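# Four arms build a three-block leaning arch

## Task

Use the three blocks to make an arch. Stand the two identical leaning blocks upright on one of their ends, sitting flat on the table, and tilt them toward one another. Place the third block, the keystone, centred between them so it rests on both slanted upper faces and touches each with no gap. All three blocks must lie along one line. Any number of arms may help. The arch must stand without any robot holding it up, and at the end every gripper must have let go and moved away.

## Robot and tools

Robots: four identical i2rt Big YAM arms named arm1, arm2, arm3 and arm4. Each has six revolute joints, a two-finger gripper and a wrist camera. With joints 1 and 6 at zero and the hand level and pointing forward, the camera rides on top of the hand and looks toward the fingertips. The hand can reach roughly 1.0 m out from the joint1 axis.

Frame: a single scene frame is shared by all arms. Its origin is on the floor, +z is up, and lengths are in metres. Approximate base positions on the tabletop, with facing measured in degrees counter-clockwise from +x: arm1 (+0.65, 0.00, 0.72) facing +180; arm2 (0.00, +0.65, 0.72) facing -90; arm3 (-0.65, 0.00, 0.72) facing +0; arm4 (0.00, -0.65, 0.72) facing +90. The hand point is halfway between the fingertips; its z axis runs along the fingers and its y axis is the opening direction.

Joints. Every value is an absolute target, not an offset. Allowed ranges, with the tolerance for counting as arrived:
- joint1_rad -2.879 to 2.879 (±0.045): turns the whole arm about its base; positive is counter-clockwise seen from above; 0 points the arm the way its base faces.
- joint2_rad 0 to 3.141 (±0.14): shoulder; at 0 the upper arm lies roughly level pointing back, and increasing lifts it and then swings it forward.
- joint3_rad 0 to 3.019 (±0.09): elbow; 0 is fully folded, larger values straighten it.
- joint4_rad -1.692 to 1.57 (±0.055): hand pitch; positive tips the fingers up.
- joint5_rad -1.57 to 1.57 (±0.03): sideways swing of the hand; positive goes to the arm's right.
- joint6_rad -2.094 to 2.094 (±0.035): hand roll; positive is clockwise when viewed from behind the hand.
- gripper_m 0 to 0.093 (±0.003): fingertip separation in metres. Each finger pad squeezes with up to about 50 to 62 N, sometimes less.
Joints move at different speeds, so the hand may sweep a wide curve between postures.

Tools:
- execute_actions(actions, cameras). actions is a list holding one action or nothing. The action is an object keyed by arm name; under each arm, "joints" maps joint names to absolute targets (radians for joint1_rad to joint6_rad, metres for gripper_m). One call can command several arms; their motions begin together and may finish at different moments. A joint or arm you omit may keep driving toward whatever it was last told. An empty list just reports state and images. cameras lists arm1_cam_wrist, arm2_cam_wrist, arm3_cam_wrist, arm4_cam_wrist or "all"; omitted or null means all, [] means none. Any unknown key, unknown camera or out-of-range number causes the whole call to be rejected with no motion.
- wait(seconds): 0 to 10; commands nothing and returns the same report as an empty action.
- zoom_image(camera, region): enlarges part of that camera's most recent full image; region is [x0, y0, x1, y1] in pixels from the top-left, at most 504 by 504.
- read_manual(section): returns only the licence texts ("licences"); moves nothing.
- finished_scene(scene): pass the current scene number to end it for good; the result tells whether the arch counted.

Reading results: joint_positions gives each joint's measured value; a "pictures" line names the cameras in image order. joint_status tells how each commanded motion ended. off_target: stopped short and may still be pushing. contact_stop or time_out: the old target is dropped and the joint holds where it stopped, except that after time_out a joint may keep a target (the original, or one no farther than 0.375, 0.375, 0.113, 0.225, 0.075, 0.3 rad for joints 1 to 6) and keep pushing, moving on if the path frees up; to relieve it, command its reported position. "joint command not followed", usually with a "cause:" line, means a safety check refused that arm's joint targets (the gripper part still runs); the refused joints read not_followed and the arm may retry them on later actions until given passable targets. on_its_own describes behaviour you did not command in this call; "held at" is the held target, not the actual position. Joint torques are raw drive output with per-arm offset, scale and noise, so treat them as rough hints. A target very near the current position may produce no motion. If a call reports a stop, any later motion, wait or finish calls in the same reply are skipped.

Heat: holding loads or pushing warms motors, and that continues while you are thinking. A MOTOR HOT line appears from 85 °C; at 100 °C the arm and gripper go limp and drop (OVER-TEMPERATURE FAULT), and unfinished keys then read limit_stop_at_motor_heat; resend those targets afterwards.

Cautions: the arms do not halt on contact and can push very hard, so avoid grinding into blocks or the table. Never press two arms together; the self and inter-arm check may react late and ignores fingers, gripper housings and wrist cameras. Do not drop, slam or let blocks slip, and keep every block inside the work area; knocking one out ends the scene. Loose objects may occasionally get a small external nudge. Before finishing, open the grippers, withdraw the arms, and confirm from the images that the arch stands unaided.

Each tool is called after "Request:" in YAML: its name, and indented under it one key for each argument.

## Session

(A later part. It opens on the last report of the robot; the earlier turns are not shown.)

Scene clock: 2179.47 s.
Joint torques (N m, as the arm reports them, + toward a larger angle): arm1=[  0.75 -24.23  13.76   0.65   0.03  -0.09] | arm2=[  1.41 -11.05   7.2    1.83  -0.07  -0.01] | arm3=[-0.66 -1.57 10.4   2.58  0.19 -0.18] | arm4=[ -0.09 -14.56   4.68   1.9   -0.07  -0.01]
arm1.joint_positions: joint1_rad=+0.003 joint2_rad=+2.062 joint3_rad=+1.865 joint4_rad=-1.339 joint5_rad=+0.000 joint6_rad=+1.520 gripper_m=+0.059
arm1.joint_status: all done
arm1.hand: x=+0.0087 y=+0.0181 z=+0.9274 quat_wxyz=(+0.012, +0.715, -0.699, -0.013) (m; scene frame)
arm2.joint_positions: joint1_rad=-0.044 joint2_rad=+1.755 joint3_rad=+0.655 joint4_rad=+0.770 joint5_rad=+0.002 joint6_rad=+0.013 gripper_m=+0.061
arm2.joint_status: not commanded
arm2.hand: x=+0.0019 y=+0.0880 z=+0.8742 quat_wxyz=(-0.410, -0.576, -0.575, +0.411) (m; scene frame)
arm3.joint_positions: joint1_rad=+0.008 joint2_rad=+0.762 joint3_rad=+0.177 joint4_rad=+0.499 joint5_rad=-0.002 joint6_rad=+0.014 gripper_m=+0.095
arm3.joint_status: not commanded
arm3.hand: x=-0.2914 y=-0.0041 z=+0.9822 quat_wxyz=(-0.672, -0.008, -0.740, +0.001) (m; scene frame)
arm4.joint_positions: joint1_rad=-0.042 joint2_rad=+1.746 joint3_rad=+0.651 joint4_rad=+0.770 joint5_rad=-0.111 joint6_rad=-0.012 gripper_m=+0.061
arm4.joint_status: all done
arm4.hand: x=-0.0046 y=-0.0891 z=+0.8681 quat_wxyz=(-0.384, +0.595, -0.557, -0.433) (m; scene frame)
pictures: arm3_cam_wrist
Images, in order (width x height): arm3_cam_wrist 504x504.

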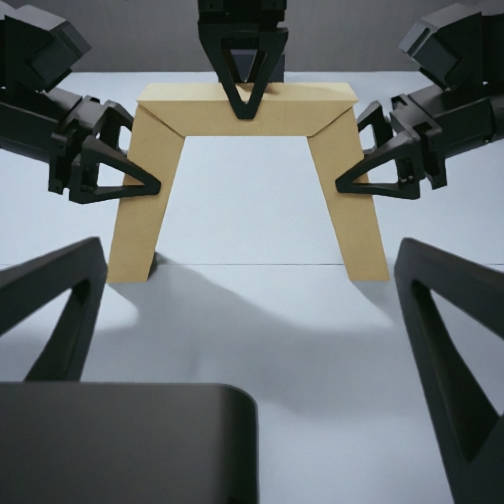

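Request:
execute_actions:
  actions:
    - {"arm4":{"joints":{"joint2_rad":1.724,"joint3_rad":0.642}}}
  cameras: ["arm3_cam_wrist"]

Scene clock: 2185.57 s.
Joint torques (N m, as the arm reports them, + toward a larger angle): arm1=[  0.71 -24.18  13.72   0.67   0.01  -0.1 ] | arm2=[  1.19 -10.89   7.2    1.84  -0.07  -0.01] | arm3=[-0.73 -1.51 10.42  2.58  0.2  -0.18] | arm4=[ -0.31 -15.77   4.22   1.92  -0.07  -0.02]
arm1.joint_positions: joint1_rad=+0.003 joint2_rad=+2.062 joint3_rad=+1.865 joint4_rad=-1.339 joint5_rad=+0.000 joint6_rad=+1.520 gripper_m=+0.059
arm1.joint_status: not commanded
arm1.hand: x=+0.0087 y=+0.0181 z=+0.9274 quat_wxyz=(+0.012, +0.715, -0.699, -0.013) (m; scene frame)
arm2.joint_positions: joint1_rad=-0.044 joint2_rad=+1.755 joint3_rad=+0.655 joint4_rad=+0.770 joint5_rad=+0.002 joint6_rad=+0.013 gripper_m=+0.061
arm2.joint_status: not commanded
arm2.hand: x=+0.0019 y=+0.0880 z=+0.8742 quat_wxyz=(-0.410, -0.576, -0.575, +0.411) (m; scene frame)
arm3.joint_positions: joint1_rad=+0.008 joint2_rad=+0.762 joint3_rad=+0.177 joint4_rad=+0.499 joint5_rad=-0.002 joint6_rad=+0.014 gripper_m=+0.095
arm3.joint_status: not commanded
arm3.hand: x=-0.2914 y=-0.0041 z=+0.9822 quat_wxyz=(-0.672, -0.008, -0.740, +0.001) (m; scene frame)
arm4.joint_positions: joint1_rad=-0.042 joint2_rad=+1.746 joint3_rad=+0.650 joint4_rad=+0.770 joint5_rad=-0.111 joint6_rad=-0.012 gripper_m=+0.061
arm4.joint_status: all done
arm4.hand: x=-0.0046 y=-0.0896 z=+0.8676 quat_wxyz=(-0.384, +0.595, -0.558, -0.433) (m; scene frame)
pictures: arm3_cam_wrist
Images, in order (width x height): arm3_cam_wrist 504x504.

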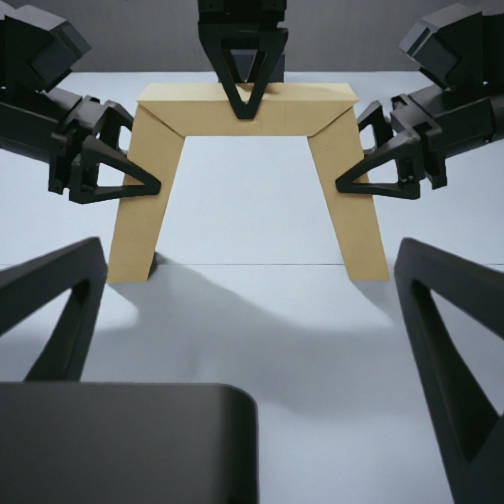

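Request:
execute_actions:
  actions:
    - {"arm4":{"joints":{"joint2_rad":1.712}}}
  cameras: ["arm3_cam_wrist"]

Scene clock: 2192.63 s.
Joint torques (N m, as the arm reports them, + toward a larger angle): arm1=[  0.76 -24.37  13.74   0.63   0.02  -0.08] | arm2=[  1.26 -11.01   7.18   1.86  -0.06  -0.01] | arm3=[-0.68 -1.49 10.41  2.57  0.19 -0.19] | arm4=[ -0.35 -16.65   4.32   1.91  -0.07  -0.02]
arm1.joint_positions: joint1_rad=+0.003 joint2_rad=+2.062 joint3_rad=+1.865 joint4_rad=-1.339 joint5_rad=+0.000 joint6_rad=+1.520 gripper_m=+0.059
arm1.joint_status: not commanded
arm1.hand: x=+0.0087 y=+0.0181 z=+0.9274 quat_wxyz=(+0.012, +0.715, -0.699, -0.013) (m; scene frame)
arm2.joint_positions: joint1_rad=-0.044 joint2_rad=+1.755 joint3_rad=+0.655 joint4_rad=+0.770 joint5_rad=+0.002 joint6_rad=+0.013 gripper_m=+0.061
arm2.joint_status: not commanded
arm2.hand: x=+0.0019 y=+0.0880 z=+0.8742 quat_wxyz=(-0.410, -0.576, -0.575, +0.411) (m; scene frame)
arm3.joint_positions: joint1_rad=+0.008 joint2_rad=+0.762 joint3_rad=+0.177 joint4_rad=+0.499 joint5_rad=-0.002 joint6_rad=+0.014 gripper_m=+0.095
arm3.joint_status: not commanded
arm3.hand: x=-0.2914 y=-0.0041 z=+0.9822 quat_wxyz=(-0.672, -0.008, -0.740, +0.001) (m; scene frame)
arm4.joint_positions: joint1_rad=-0.042 joint2_rad=+1.744 joint3_rad=+0.648 joint4_rad=+0.770 joint5_rad=-0.111 joint6_rad=-0.012 gripper_m=+0.061
arm4.joint_status: all done
arm4.hand: x=-0.0047 y=-0.0903 z=+0.8681 quat_wxyz=(-0.384, +0.595, -0.558, -0.433) (m; scene frame)
pictures: arm3_cam_wrist
Images, in order (width x height): arm3_cam_wrist 504x504.

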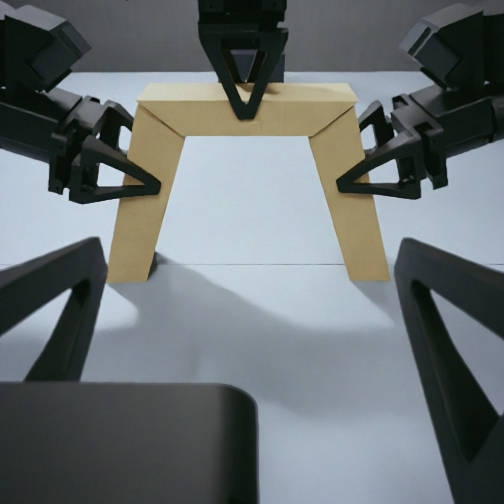

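Request:
execute_actions:
  actions:
    - {"arm4":{"joints":{"joint2_rad":1.705,"joint3_rad":0.635}}}
  cameras: ["arm3_cam_wrist"]

Request:
zoom_image:
  camera: "arm3_cam_wrist"
  region: [245, 60, 385, 165]

Request:
zoom_image:
  camera: "arm3_cam_wrist"
  region: [300, 220, 420, 310]

Scene clock: 2200.10 s.
Joint torques (N m, as the arm reports them, + toward a larger angle): arm1=[  0.73 -24.27  13.71   0.62   0.03  -0.09] | arm2=[  1.24 -11.08   7.2    1.85  -0.08  -0.01] | arm3=[-0.65 -1.51 10.43  2.58  0.2  -0.18] | arm4=[ -0.22 -16.6    4.47   1.91   0.    -0.02]
arm1.joint_positions: joint1_rad=+0.003 joint2_rad=+2.062 joint3_rad=+1.865 joint4_rad=-1.339 joint5_rad=+0.000 joint6_rad=+1.520 gripper_m=+0.059
arm1.joint_status: not commanded
arm1.hand: x=+0.0087 y=+0.0181 z=+0.9274 quat_wxyz=(+0.012, +0.715, -0.699, -0.013) (m; scene frame)
arm2.joint_positions: joint1_rad=-0.044 joint2_rad=+1.755 joint3_rad=+0.655 joint4_rad=+0.770 joint5_rad=+0.002 joint6_rad=+0.013 gripper_m=+0.061
arm2.joint_status: not commanded
arm2.hand: x=+0.0019 y=+0.0880 z=+0.8742 quat_wxyz=(-0.410, -0.576, -0.575, +0.411) (m; scene frame)
arm3.joint_positions: joint1_rad=+0.008 joint2_rad=+0.762 joint3_rad=+0.177 joint4_rad=+0.499 joint5_rad=-0.002 joint6_rad=+0.014 gripper_m=+0.095
arm3.joint_status: not commanded
arm3.hand: x=-0.2914 y=-0.0041 z=+0.9822 quat_wxyz=(-0.672, -0.008, -0.740, +0.001) (m; scene frame)
arm4.joint_positions: joint1_rad=-0.042 joint2_rad=+1.737 joint3_rad=+0.639 joint4_rad=+0.770 joint5_rad=-0.112 joint6_rad=-0.012 gripper_m=+0.061
arm4.joint_status: all done
arm4.hand: x=-0.0050 y=-0.0934 z=+0.8682 quat_wxyz=(-0.383, +0.596, -0.558, -0.433) (m; scene frame)
pictures: arm3_cam_wrist
Images, in order (width x height): arm3_cam_wrist 504x504.

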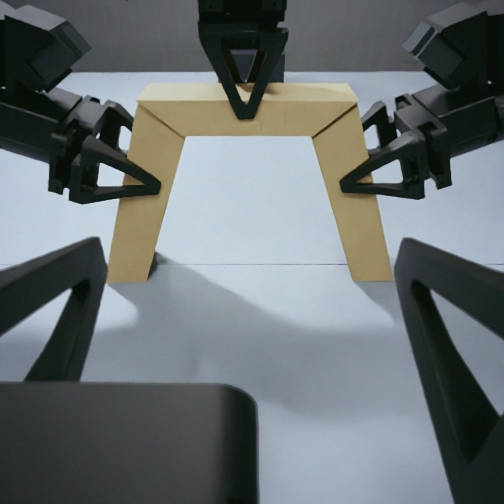

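Region (245, 60, 385, 165) of arm3_cam_wrist's 504x504 image, scaled by 3.600, with more detail than that image has; it fills the top 378 rows of this view, and the rest is white.

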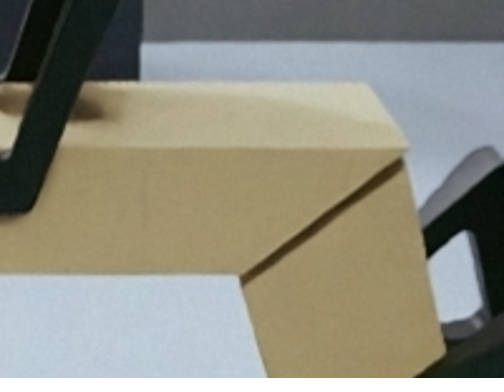

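Region (300, 220, 420, 310) of arm3_cam_wrist's 504x504 image, scaled by 4.200, with more detail than that image has; it fills the top 378 rows of this view, and the rest is white.

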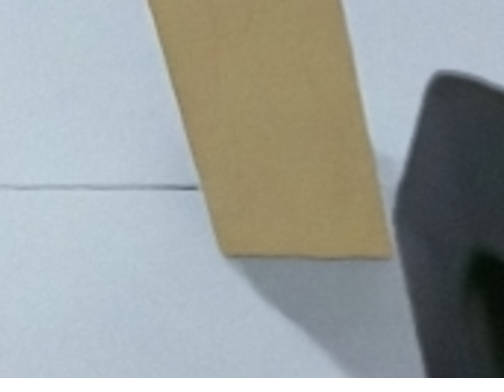

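Request:
execute_actions:
  actions:
    - {"arm1":{"joints":{"joint2_rad":2.08}},"arm4":{"joints":{"joint2_rad":1.75,"joint3_rad":0.66}}}
  cameras: ["arm3_cam_wrist","arm2_cam_wrist","arm4_cam_wrist"]

Request:
zoom_image:
  camera: "arm3_cam_wrist"
  region: [245, 60, 385, 165]

Request:
zoom_image:
  camera: "arm3_cam_wrist"
  region: [110, 60, 250, 165]

Scene clock: 2210.53 s.
Joint torques (N m, as the arm reports them, + toward a larger angle): arm1=[  0.73 -23.14  13.73   0.63   0.02  -0.09] | arm2=[  1.3  -11.01   7.16   1.84  -0.06  -0.01] | arm3=[-0.72 -1.49 10.43  2.58  0.19 -0.18] | arm4=[ -0.29 -12.49   6.03   1.94   0.    -0.02]
arm1.joint_positions: joint1_rad=+0.003 joint2_rad=+2.062 joint3_rad=+1.865 joint4_rad=-1.339 joint5_rad=+0.000 joint6_rad=+1.520 gripper_m=+0.059
arm1.joint_status: all done
arm1.hand: x=+0.0087 y=+0.0181 z=+0.9269 quat_wxyz=(+0.011, +0.715, -0.699, -0.012) (m; scene frame)
arm2.joint_positions: joint1_rad=-0.044 joint2_rad=+1.755 joint3_rad=+0.655 joint4_rad=+0.770 joint5_rad=+0.002 joint6_rad=+0.013 gripper_m=+0.061
arm2.joint_status: not commanded
arm2.hand: x=+0.0019 y=+0.0880 z=+0.8742 quat_wxyz=(-0.410, -0.576, -0.575, +0.411) (m; scene frame)
arm3.joint_positions: joint1_rad=+0.008 joint2_rad=+0.762 joint3_rad=+0.177 joint4_rad=+0.499 joint5_rad=-0.002 joint6_rad=+0.014 gripper_m=+0.095
arm3.joint_status: not commanded
arm3.hand: x=-0.2914 y=-0.0041 z=+0.9822 quat_wxyz=(-0.672, -0.008, -0.740, +0.001) (m; scene frame)
arm4.joint_positions: joint1_rad=-0.042 joint2_rad=+1.737 joint3_rad=+0.639 joint4_rad=+0.770 joint5_rad=-0.112 joint6_rad=-0.012 gripper_m=+0.061
arm4.joint_status: all done
arm4.hand: x=-0.0050 y=-0.0934 z=+0.8682 quat_wxyz=(-0.383, +0.596, -0.558, -0.433) (m; scene frame)
pictures: arm2_cam_wrist, arm3_cam_wrist, arm4_cam_wrist
Images, in order (width x height): arm2_cam_wrist 504x504, arm3_cam_wrist 504x504, arm4_cam_wrist 504x504.

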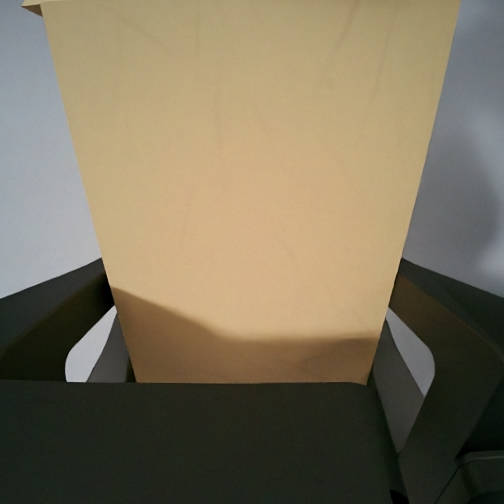

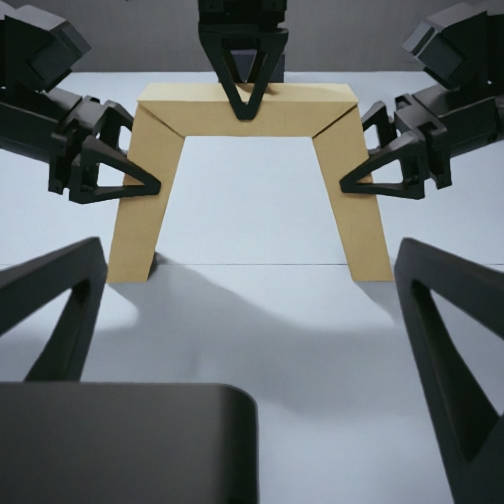

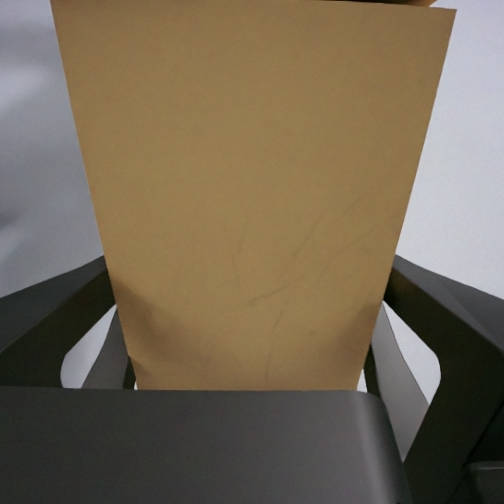

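Region (245, 60, 385, 165) of arm3_cam_wrist's 504x504 image, scaled by 3.600, with more detail than that image has; it fills the top 378 rows of this view, and the rest is white.

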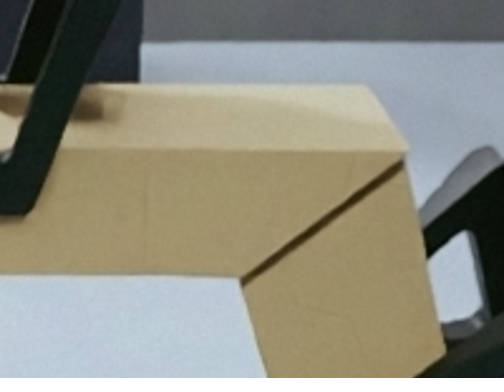

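Region (110, 60, 250, 165) of arm3_cam_wrist's 504x504 image, scaled by 3.600, with more detail than that image has; it fills the top 378 rows of this view, and the rest is white.

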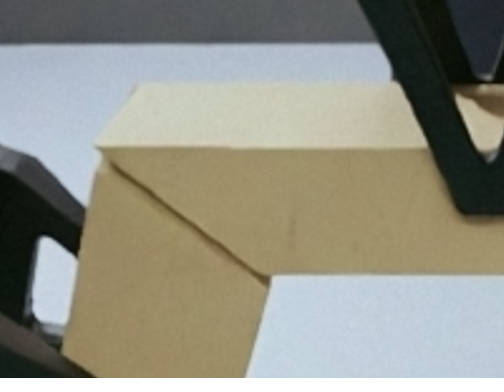

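Request:
execute_actions:
  actions:
    - {"arm1":{"joints":{"joint1_rad":0.016}}}
  cameras: ["arm3_cam_wrist","arm2_cam_wrist","arm4_cam_wrist"]

Request:
zoom_image:
  camera: "arm3_cam_wrist"
  region: [245, 60, 385, 165]

Request:
zoom_image:
  camera: "arm3_cam_wrist"
  region: [110, 60, 250, 165]

Scene clock: 2221.20 s.
Joint torques (N m, as the arm reports them, + toward a larger angle): arm1=[  1.71 -23.19  13.74   0.61   0.05  -0.09] | arm2=[  1.22 -11.08   7.19   1.84  -0.07  -0.02] | arm3=[-0.59 -1.51 10.43  2.57  0.19 -0.18] | arm4=[ -0.26 -12.62   6.05   1.93  -0.01  -0.01]
arm1.joint_positions: joint1_rad=+0.006 joint2_rad=+2.065 joint3_rad=+1.865 joint4_rad=-1.339 joint5_rad=+0.000 joint6_rad=+1.520 gripper_m=+0.059
arm1.joint_status: all done
arm1.hand: x=+0.0087 y=+0.0159 z=+0.9255 quat_wxyz=(+0.011, +0.717, -0.697, -0.011) (m; scene frame)
arm2.joint_positions: joint1_rad=-0.044 joint2_rad=+1.755 joint3_rad=+0.655 joint4_rad=+0.770 joint5_rad=+0.002 joint6_rad=+0.013 gripper_m=+0.061
arm2.joint_status: not commanded
arm2.hand: x=+0.0019 y=+0.0880 z=+0.8742 quat_wxyz=(-0.410, -0.576, -0.575, +0.411) (m; scene frame)
arm3.joint_positions: joint1_rad=+0.008 joint2_rad=+0.762 joint3_rad=+0.177 joint4_rad=+0.499 joint5_rad=-0.002 joint6_rad=+0.014 gripper_m=+0.095
arm3.joint_status: not commanded
arm3.hand: x=-0.2914 y=-0.0041 z=+0.9822 quat_wxyz=(-0.672, -0.008, -0.740, +0.001) (m; scene frame)
arm4.joint_positions: joint1_rad=-0.042 joint2_rad=+1.737 joint3_rad=+0.639 joint4_rad=+0.770 joint5_rad=-0.112 joint6_rad=-0.012 gripper_m=+0.061
arm4.joint_status: not commanded
arm4.hand: x=-0.0050 y=-0.0934 z=+0.8682 quat_wxyz=(-0.383, +0.596, -0.558, -0.433) (m; scene frame)
pictures: arm2_cam_wrist, arm3_cam_wrist, arm4_cam_wrist
Images, in order (width x height): arm2_cam_wrist 504x504, arm3_cam_wrist 504x504, arm4_cam_wrist 504x504.

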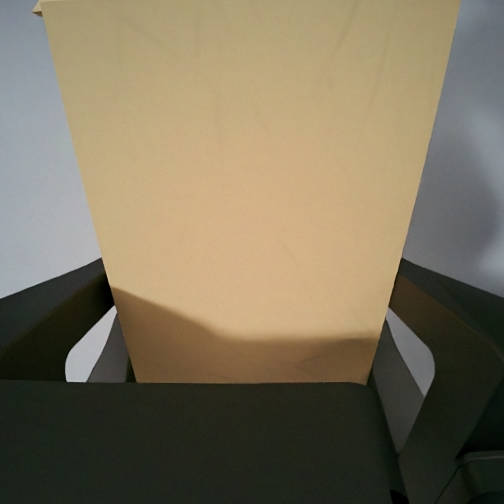

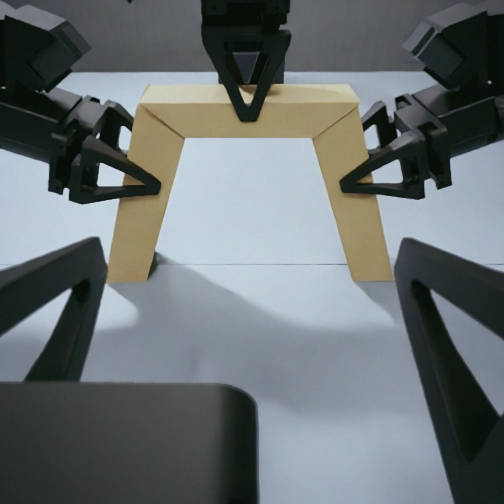

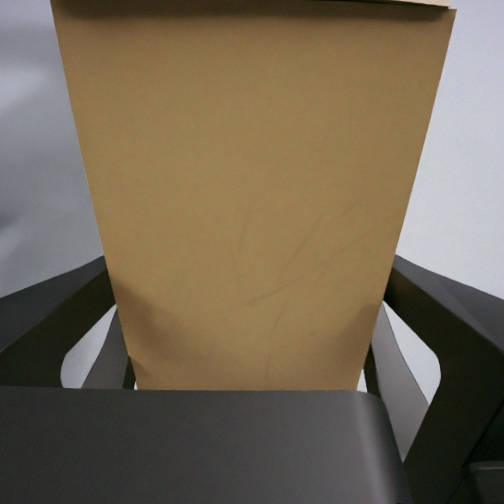

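Region (245, 60, 385, 165) of arm3_cam_wrist's 504x504 image, scaled by 3.600, with more detail than that image has; it fills the top 378 rows of this view, and the rest is white.

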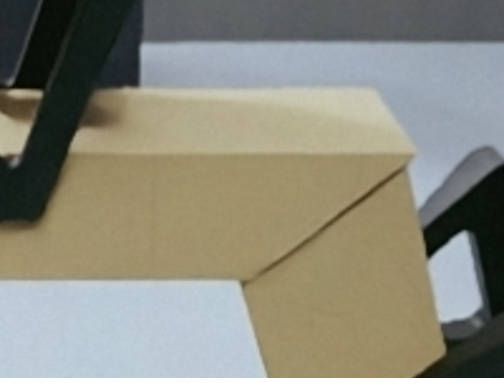

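Region (110, 60, 250, 165) of arm3_cam_wrist's 504x504 image, scaled by 3.600, with more detail than that image has; it fills the top 378 rows of this view, and the rest is white.

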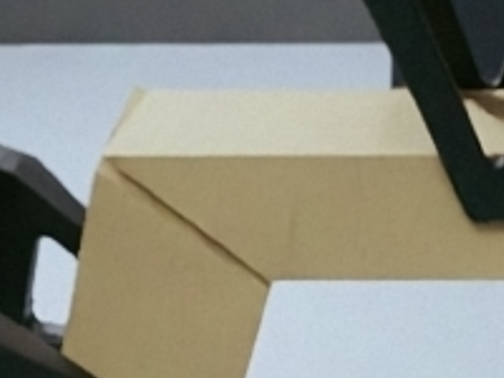

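Request:
execute_actions:
  actions:
    - {"arm1":{"joints":{"joint1_rad":0.006,"joint2_rad":2.066,"gripper_m":0.093}}}
  cameras: ["arm3_cam_wrist","arm1_cam_wrist"]

Scene clock: 2228.07 s.
Joint torques (N m, as the arm reports them, + toward a larger angle): arm1=[  1.12 -24.75  13.74   0.64   0.03  -0.1 ] | arm2=[  1.32 -11.01   7.19   1.85  -0.06  -0.02] | arm3=[-0.61 -1.49 10.42  2.58  0.2  -0.18] | arm4=[ -0.06 -12.4    6.03   1.92   0.01  -0.01]
arm1.joint_positions: joint1_rad=+0.006 joint2_rad=+2.065 joint3_rad=+1.865 joint4_rad=-1.339 joint5_rad=+0.000 joint6_rad=+1.520 gripper_m=+0.093
arm1.joint_status: all done
arm1.hand: x=+0.0087 y=+0.0159 z=+0.9255 quat_wxyz=(+0.011, +0.717, -0.697, -0.011) (m; scene frame)
arm2.joint_positions: joint1_rad=-0.044 joint2_rad=+1.755 joint3_rad=+0.655 joint4_rad=+0.770 joint5_rad=+0.002 joint6_rad=+0.013 gripper_m=+0.061
arm2.joint_status: not commanded
arm2.hand: x=+0.0019 y=+0.0880 z=+0.8742 quat_wxyz=(-0.410, -0.576, -0.575, +0.411) (m; scene frame)
arm3.joint_positions: joint1_rad=+0.008 joint2_rad=+0.762 joint3_rad=+0.177 joint4_rad=+0.499 joint5_rad=-0.002 joint6_rad=+0.014 gripper_m=+0.095
arm3.joint_status: not commanded
arm3.hand: x=-0.2914 y=-0.0041 z=+0.9822 quat_wxyz=(-0.672, -0.008, -0.740, +0.001) (m; scene frame)
arm4.joint_positions: joint1_rad=-0.042 joint2_rad=+1.737 joint3_rad=+0.639 joint4_rad=+0.770 joint5_rad=-0.113 joint6_rad=-0.012 gripper_m=+0.061
arm4.joint_status: not commanded
arm4.hand: x=-0.0051 y=-0.0935 z=+0.8682 quat_wxyz=(-0.383, +0.596, -0.558, -0.433) (m; scene frame)
pictures: arm1_cam_wrist, arm3_cam_wrist
Images, in order (width x height): arm1_cam_wrist 504x504, arm3_cam_wrist 504x504.

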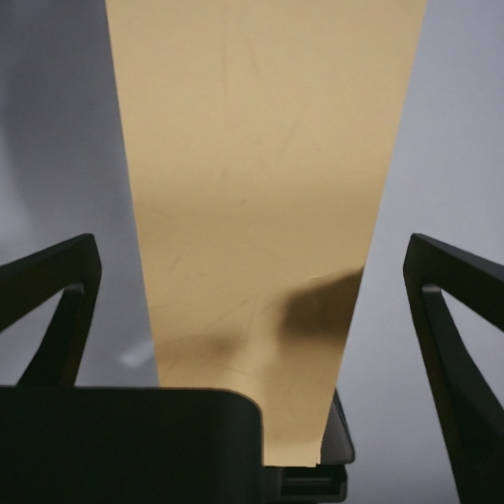

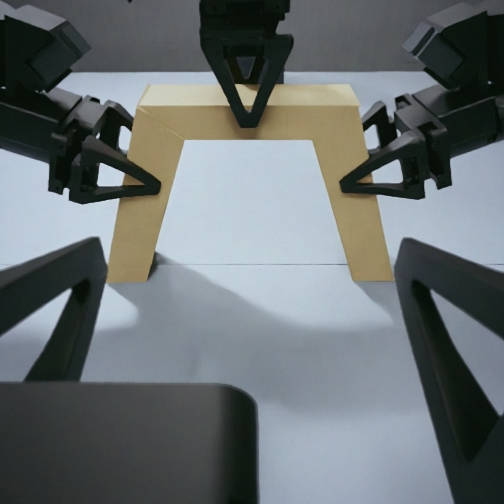

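Request:
execute_actions:
  actions:
    - {"arm1":{"joints":{"joint2_rad":1.9}},"arm2":{"joints":{"gripper_m":0.093}},"arm4":{"joints":{"gripper_m":0.093}}}

Scene clock: 2234.53 s.
Joint torques (N m, as the arm reports them, + toward a larger angle): arm1=[  0.87 -20.81  13.04   1.02   0.02  -0.1 ] | arm2=[  1.3  -10.91   7.2    1.86  -0.06  -0.01] | arm3=[-0.74 -1.49 10.42  2.61  0.2  -0.18] | arm4=[ -0.3  -12.73   6.07   1.92   0.01  -0.02]
arm1.joint_positions: joint1_rad=+0.006 joint2_rad=+1.880 joint3_rad=+1.879 joint4_rad=-1.339 joint5_rad=+0.000 joint6_rad=+1.520 gripper_m=+0.093
arm1.joint_status: all done
arm1.hand: x=+0.0121 y=+0.0158 z=+1.0457 quat_wxyz=(+0.078, +0.712, -0.693, -0.084) (m; scene frame)
arm2.joint_positions: joint1_rad=-0.044 joint2_rad=+1.755 joint3_rad=+0.655 joint4_rad=+0.770 joint5_rad=+0.002 joint6_rad=+0.013 gripper_m=+0.093
arm2.joint_status: all done
arm2.hand: x=+0.0019 y=+0.0880 z=+0.8742 quat_wxyz=(-0.410, -0.576, -0.575, +0.411) (m; scene frame)
arm3.joint_positions: joint1_rad=+0.008 joint2_rad=+0.762 joint3_rad=+0.177 joint4_rad=+0.499 joint5_rad=-0.002 joint6_rad=+0.014 gripper_m=+0.095
arm3.joint_status: not commanded
arm3.hand: x=-0.2914 y=-0.0041 z=+0.9822 quat_wxyz=(-0.672, -0.008, -0.740, +0.001) (m; scene frame)
arm4.joint_positions: joint1_rad=-0.042 joint2_rad=+1.737 joint3_rad=+0.639 joint4_rad=+0.770 joint5_rad=-0.113 joint6_rad=-0.012 gripper_m=+0.093
arm4.joint_status: all done
arm4.hand: x=-0.0051 y=-0.0935 z=+0.8682 quat_wxyz=(-0.382, +0.596, -0.558, -0.433) (m; scene frame)
pictures: arm1_cam_wrist, arm2_cam_wrist, arm3_cam_wrist, arm4_cam_wrist
Images, in order (width x height): arm1_cam_wrist 504x504, arm2_cam_wrist 504x504, arm3_cam_wrist 504x504, arm4_cam_wrist 504x504.

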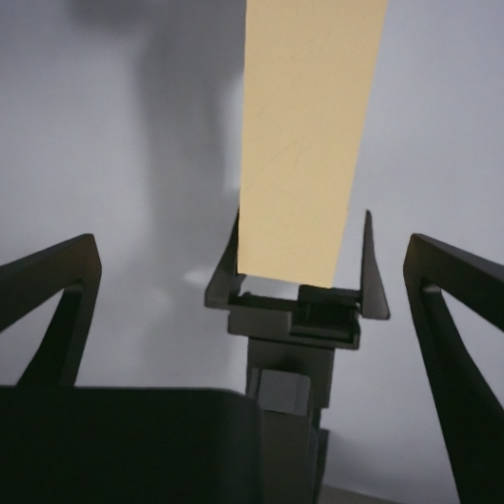

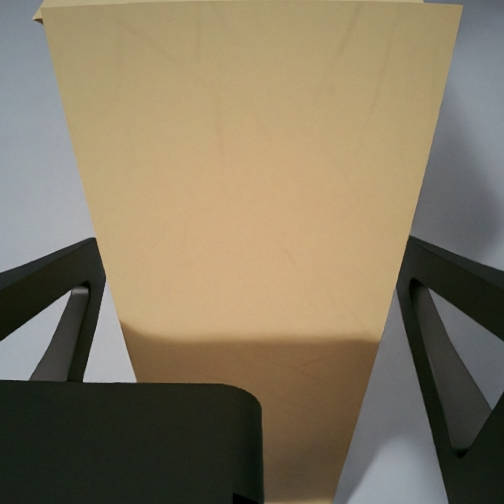

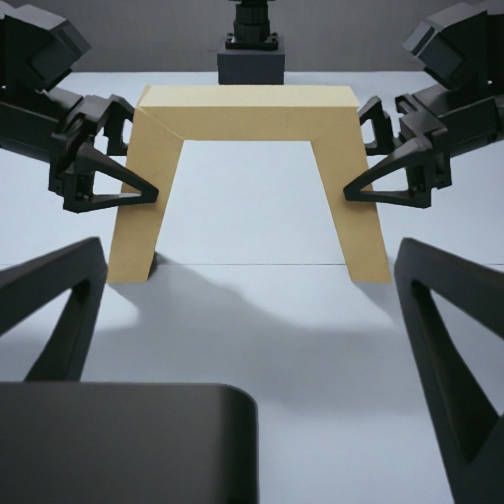

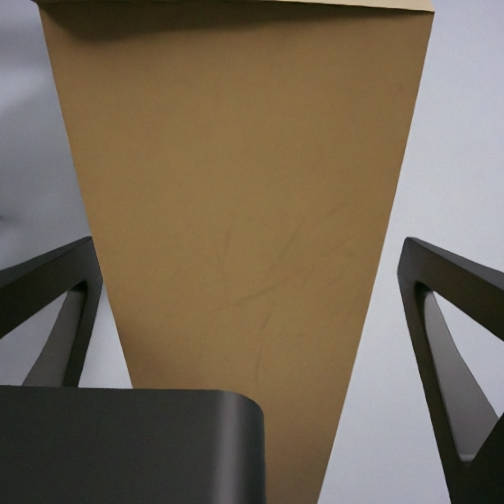

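Request:
execute_actions:
  actions: []

Scene clock: 2253.53 s.
Joint torques (N m, as the arm reports them, + toward a larger angle): arm1=[  0.83 -20.77  13.05   1.06   0.02  -0.09] | arm2=[  1.38 -10.92   7.19   1.84  -0.05  -0.01] | arm3=[-0.71 -1.56 10.41  2.57  0.2  -0.19] | arm4=[ -0.11 -12.53   6.06   1.91   0.01  -0.02]
arm1.joint_positions: joint1_rad=+0.006 joint2_rad=+1.880 joint3_rad=+1.879 joint4_rad=-1.339 joint5_rad=+0.000 joint6_rad=+1.520 gripper_m=+0.093
arm1.joint_status: all done
arm1.hand: x=+0.0121 y=+0.0158 z=+1.0457 quat_wxyz=(+0.078, +0.712, -0.693, -0.084) (m; scene frame)
arm2.joint_positions: joint1_rad=-0.044 joint2_rad=+1.755 joint3_rad=+0.655 joint4_rad=+0.770 joint5_rad=+0.002 joint6_rad=+0.013 gripper_m=+0.093
arm2.joint_status: all done
arm2.hand: x=+0.0019 y=+0.0880 z=+0.8742 quat_wxyz=(-0.410, -0.576, -0.575, +0.411) (m; scene frame)
arm3.joint_positions: joint1_rad=+0.008 joint2_rad=+0.762 joint3_rad=+0.177 joint4_rad=+0.499 joint5_rad=-0.002 joint6_rad=+0.014 gripper_m=+0.095
arm3.joint_status: not commanded
arm3.hand: x=-0.2914 y=-0.0041 z=+0.9822 quat_wxyz=(-0.672, -0.008, -0.740, +0.001) (m; scene frame)
arm4.joint_positions: joint1_rad=-0.042 joint2_rad=+1.737 joint3_rad=+0.639 joint4_rad=+0.770 joint5_rad=-0.113 joint6_rad=-0.012 gripper_m=+0.093
arm4.joint_status: all done
arm4.hand: x=-0.0051 y=-0.0935 z=+0.8682 quat_wxyz=(-0.382, +0.596, -0.558, -0.433) (m; scene frame)
pictures: arm1_cam_wrist, arm2_cam_wrist, arm3_cam_wrist, arm4_cam_wrist
Images, in order (width x height): arm1_cam_wrist 504x504, arm2_cam_wrist 504x504, arm3_cam_wrist 504x504, arm4_cam_wrist 504x504.

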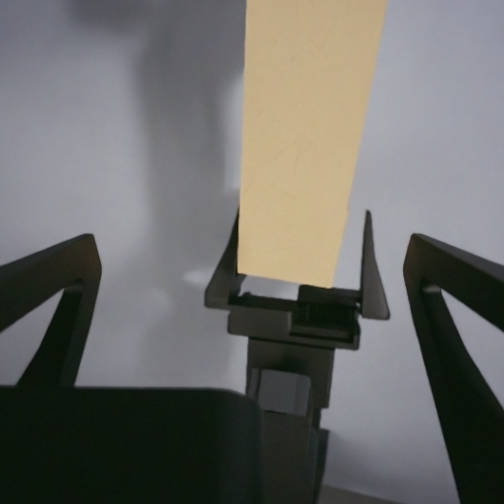

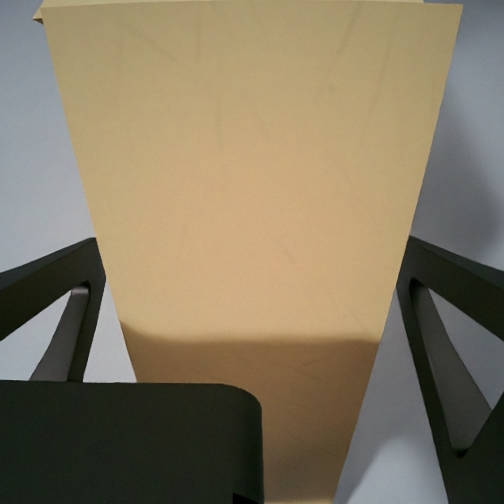

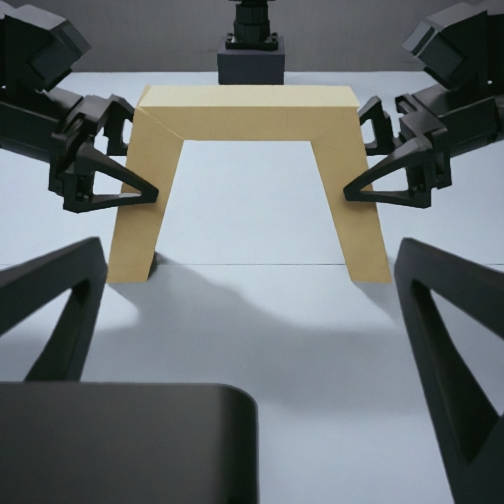

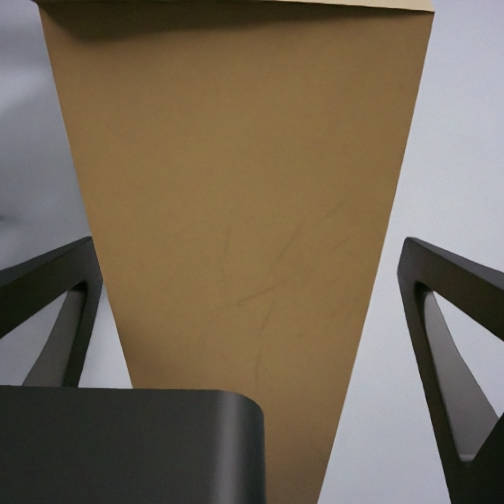

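Request:
execute_actions:
  actions:
    - {"arm2":{"joints":{"joint2_rad":1.55,"joint3_rad":0.44}},"arm4":{"joints":{"joint2_rad":1.55,"joint3_rad":0.44}},"arm1":{"joints":{"joint2_rad":1.6}}}

Scene clock: 2270.57 s.
Joint torques (N m, as the arm reports them, + toward a larger angle): arm1=[  0.89 -17.5   11.7    1.54   0.02  -0.13] | arm2=[ 1.3  -8.48  5.05  1.86 -0.05 -0.02] | arm3=[-0.61 -1.57 10.43  2.59  0.19 -0.18] | arm4=[ -0.24 -10.52   4.65   1.95   0.02  -0.02]
arm1.joint_positions: joint1_rad=+0.006 joint2_rad=+1.601 joint3_rad=+1.894 joint4_rad=-1.339 joint5_rad=+0.000 joint6_rad=+1.520 gripper_m=+0.093
arm1.joint_status: all done
arm1.hand: x=+0.0619 y=+0.0145 z=+1.2197 quat_wxyz=(+0.176, +0.692, -0.674, -0.190) (m; scene frame)
arm2.joint_positions: joint1_rad=-0.044 joint2_rad=+1.543 joint3_rad=+0.447 joint4_rad=+0.770 joint5_rad=+0.002 joint6_rad=+0.013 gripper_m=+0.093
arm2.joint_status: all done
arm2.hand: x=+0.0019 y=+0.1653 z=+0.8964 quat_wxyz=(-0.412, -0.575, -0.574, +0.413) (m; scene frame)
arm3.joint_positions: joint1_rad=+0.008 joint2_rad=+0.762 joint3_rad=+0.177 joint4_rad=+0.499 joint5_rad=-0.002 joint6_rad=+0.014 gripper_m=+0.095
arm3.joint_status: not commanded
arm3.hand: x=-0.2914 y=-0.0041 z=+0.9822 quat_wxyz=(-0.672, -0.008, -0.740, +0.001) (m; scene frame)
arm4.joint_positions: joint1_rad=-0.042 joint2_rad=+1.557 joint3_rad=+0.440 joint4_rad=+0.770 joint5_rad=-0.113 joint6_rad=-0.012 gripper_m=+0.093
arm4.joint_status: all done
arm4.hand: x=-0.0069 y=-0.1684 z=+0.8791 quat_wxyz=(-0.377, +0.599, -0.562, -0.428) (m; scene frame)
pictures: arm1_cam_wrist, arm2_cam_wrist, arm3_cam_wrist, arm4_cam_wrist
Images, in order (width x height): arm1_cam_wrist 504x504, arm2_cam_wrist 504x504, arm3_cam_wrist 504x504, arm4_cam_wrist 504x504.

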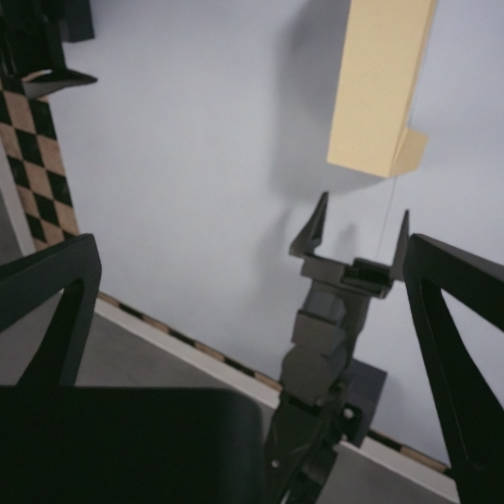

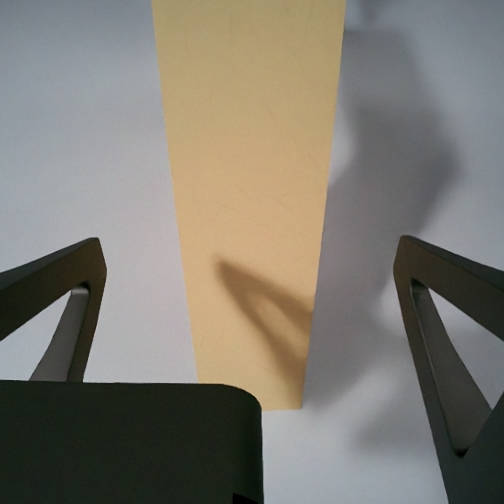

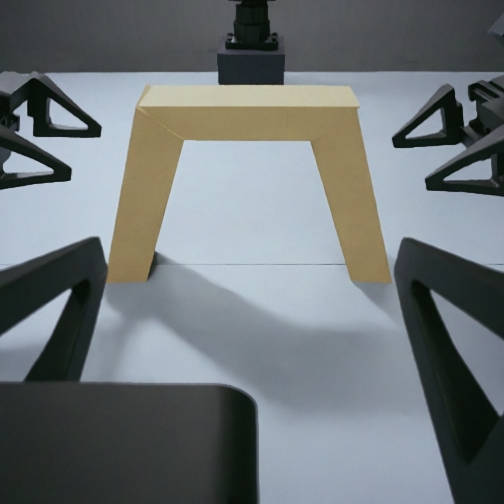

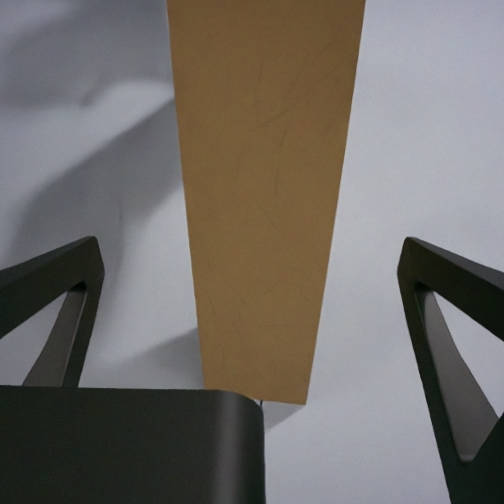

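Request:
execute_actions:
  actions:
    - {"arm2":{"joints":{"joint2_rad":1.25,"joint3_rad":0.35}},"arm4":{"joints":{"joint2_rad":1.25,"joint3_rad":0.35}},"arm1":{"joints":{"joint2_rad":1.25,"joint3_rad":1.6}}}

Request:
zoom_image:
  camera: "arm3_cam_wrist"
  region: [90, 70, 410, 300]

Scene clock: 2278.00 s.
Joint torques (N m, as the arm reports them, + toward a larger angle): arm1=[ 0.86 -9.52 10.68  1.54  0.01 -0.12] | arm2=[ 1.32 -5.54  7.21  1.89 -0.06 -0.02] | arm3=[-0.62 -1.46 10.42  2.58  0.2  -0.18] | arm4=[-0.19 -6.28  6.65  1.9   0.04 -0.02]
arm1.joint_positions: joint1_rad=+0.006 joint2_rad=+1.245 joint3_rad=+1.598 joint4_rad=-1.336 joint5_rad=+0.000 joint6_rad=+1.519 gripper_m=+0.093
arm1.joint_status: all done
arm1.hand: x=+0.1922 y=+0.0114 z=+1.2541 quat_wxyz=(+0.197, +0.686, -0.667, -0.212) (m; scene frame)
arm2.joint_positions: joint1_rad=-0.044 joint2_rad=+1.241 joint3_rad=+0.348 joint4_rad=+0.770 joint5_rad=+0.002 joint6_rad=+0.013 gripper_m=+0.093
arm2.joint_status: all done
arm2.hand: x=+0.0029 y=+0.2049 z=+0.9871 quat_wxyz=(-0.469, -0.530, -0.530, +0.468) (m; scene frame)
arm3.joint_positions: joint1_rad=+0.008 joint2_rad=+0.762 joint3_rad=+0.177 joint4_rad=+0.499 joint5_rad=-0.002 joint6_rad=+0.014 gripper_m=+0.095
arm3.joint_status: not commanded
arm3.hand: x=-0.2914 y=-0.0041 z=+0.9822 quat_wxyz=(-0.672, -0.008, -0.740, +0.001) (m; scene frame)
arm4.joint_positions: joint1_rad=-0.042 joint2_rad=+1.248 joint3_rad=+0.341 joint4_rad=+0.771 joint5_rad=-0.113 joint6_rad=-0.012 gripper_m=+0.093
arm4.joint_status: all done
arm4.hand: x=-0.0077 y=-0.2055 z=+0.9730 quat_wxyz=(-0.439, +0.558, -0.513, -0.483) (m; scene frame)
pictures: arm1_cam_wrist, arm2_cam_wrist, arm3_cam_wrist, arm4_cam_wrist
Images, in order (width x height): arm1_cam_wrist 504x504, arm2_cam_wrist 504x504, arm3_cam_wrist 504x504, arm4_cam_wrist 504x504.

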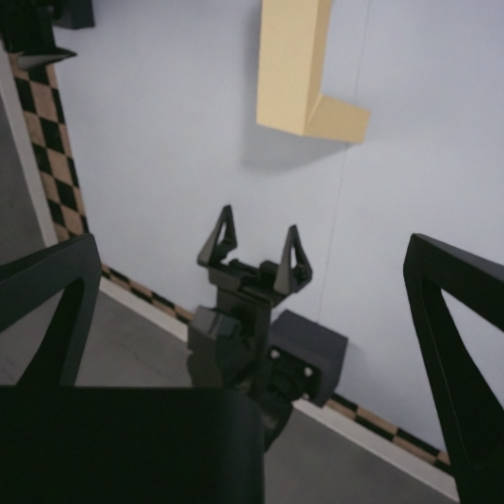

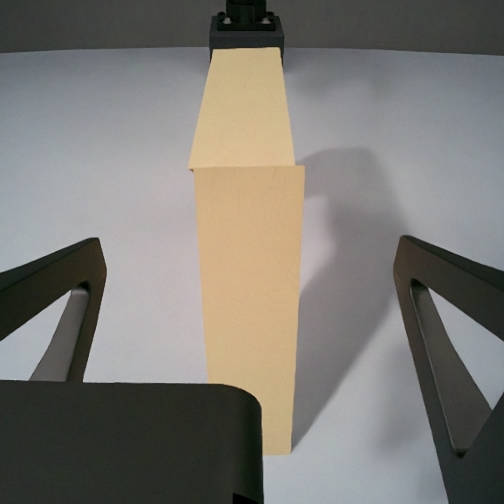

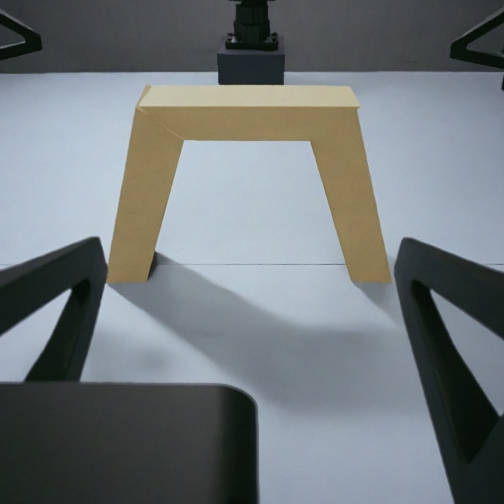

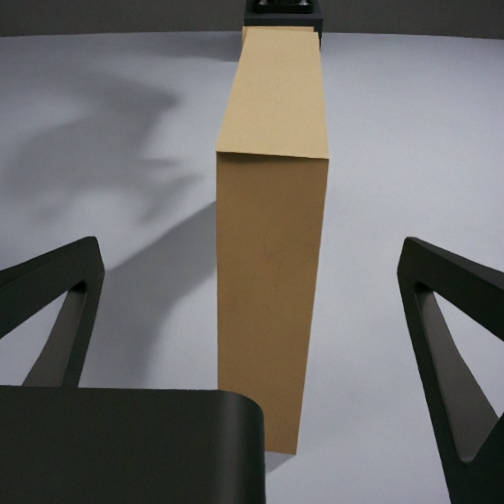

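Region (90, 70, 410, 300) of arm3_cam_wrist's 504x504 image, scaled by 1.575, with more detail than that image has; it fills the top 362 rows of this view, and the rest is white.

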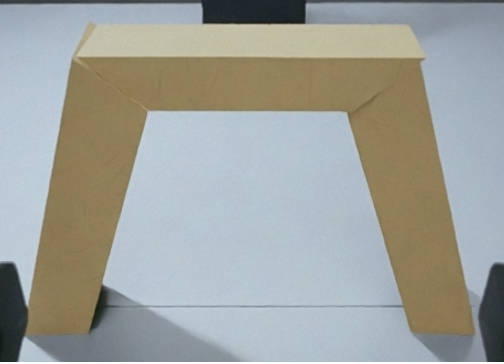

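Request:
finished_scene:
  scene: 1

The scene is finished: the task was done.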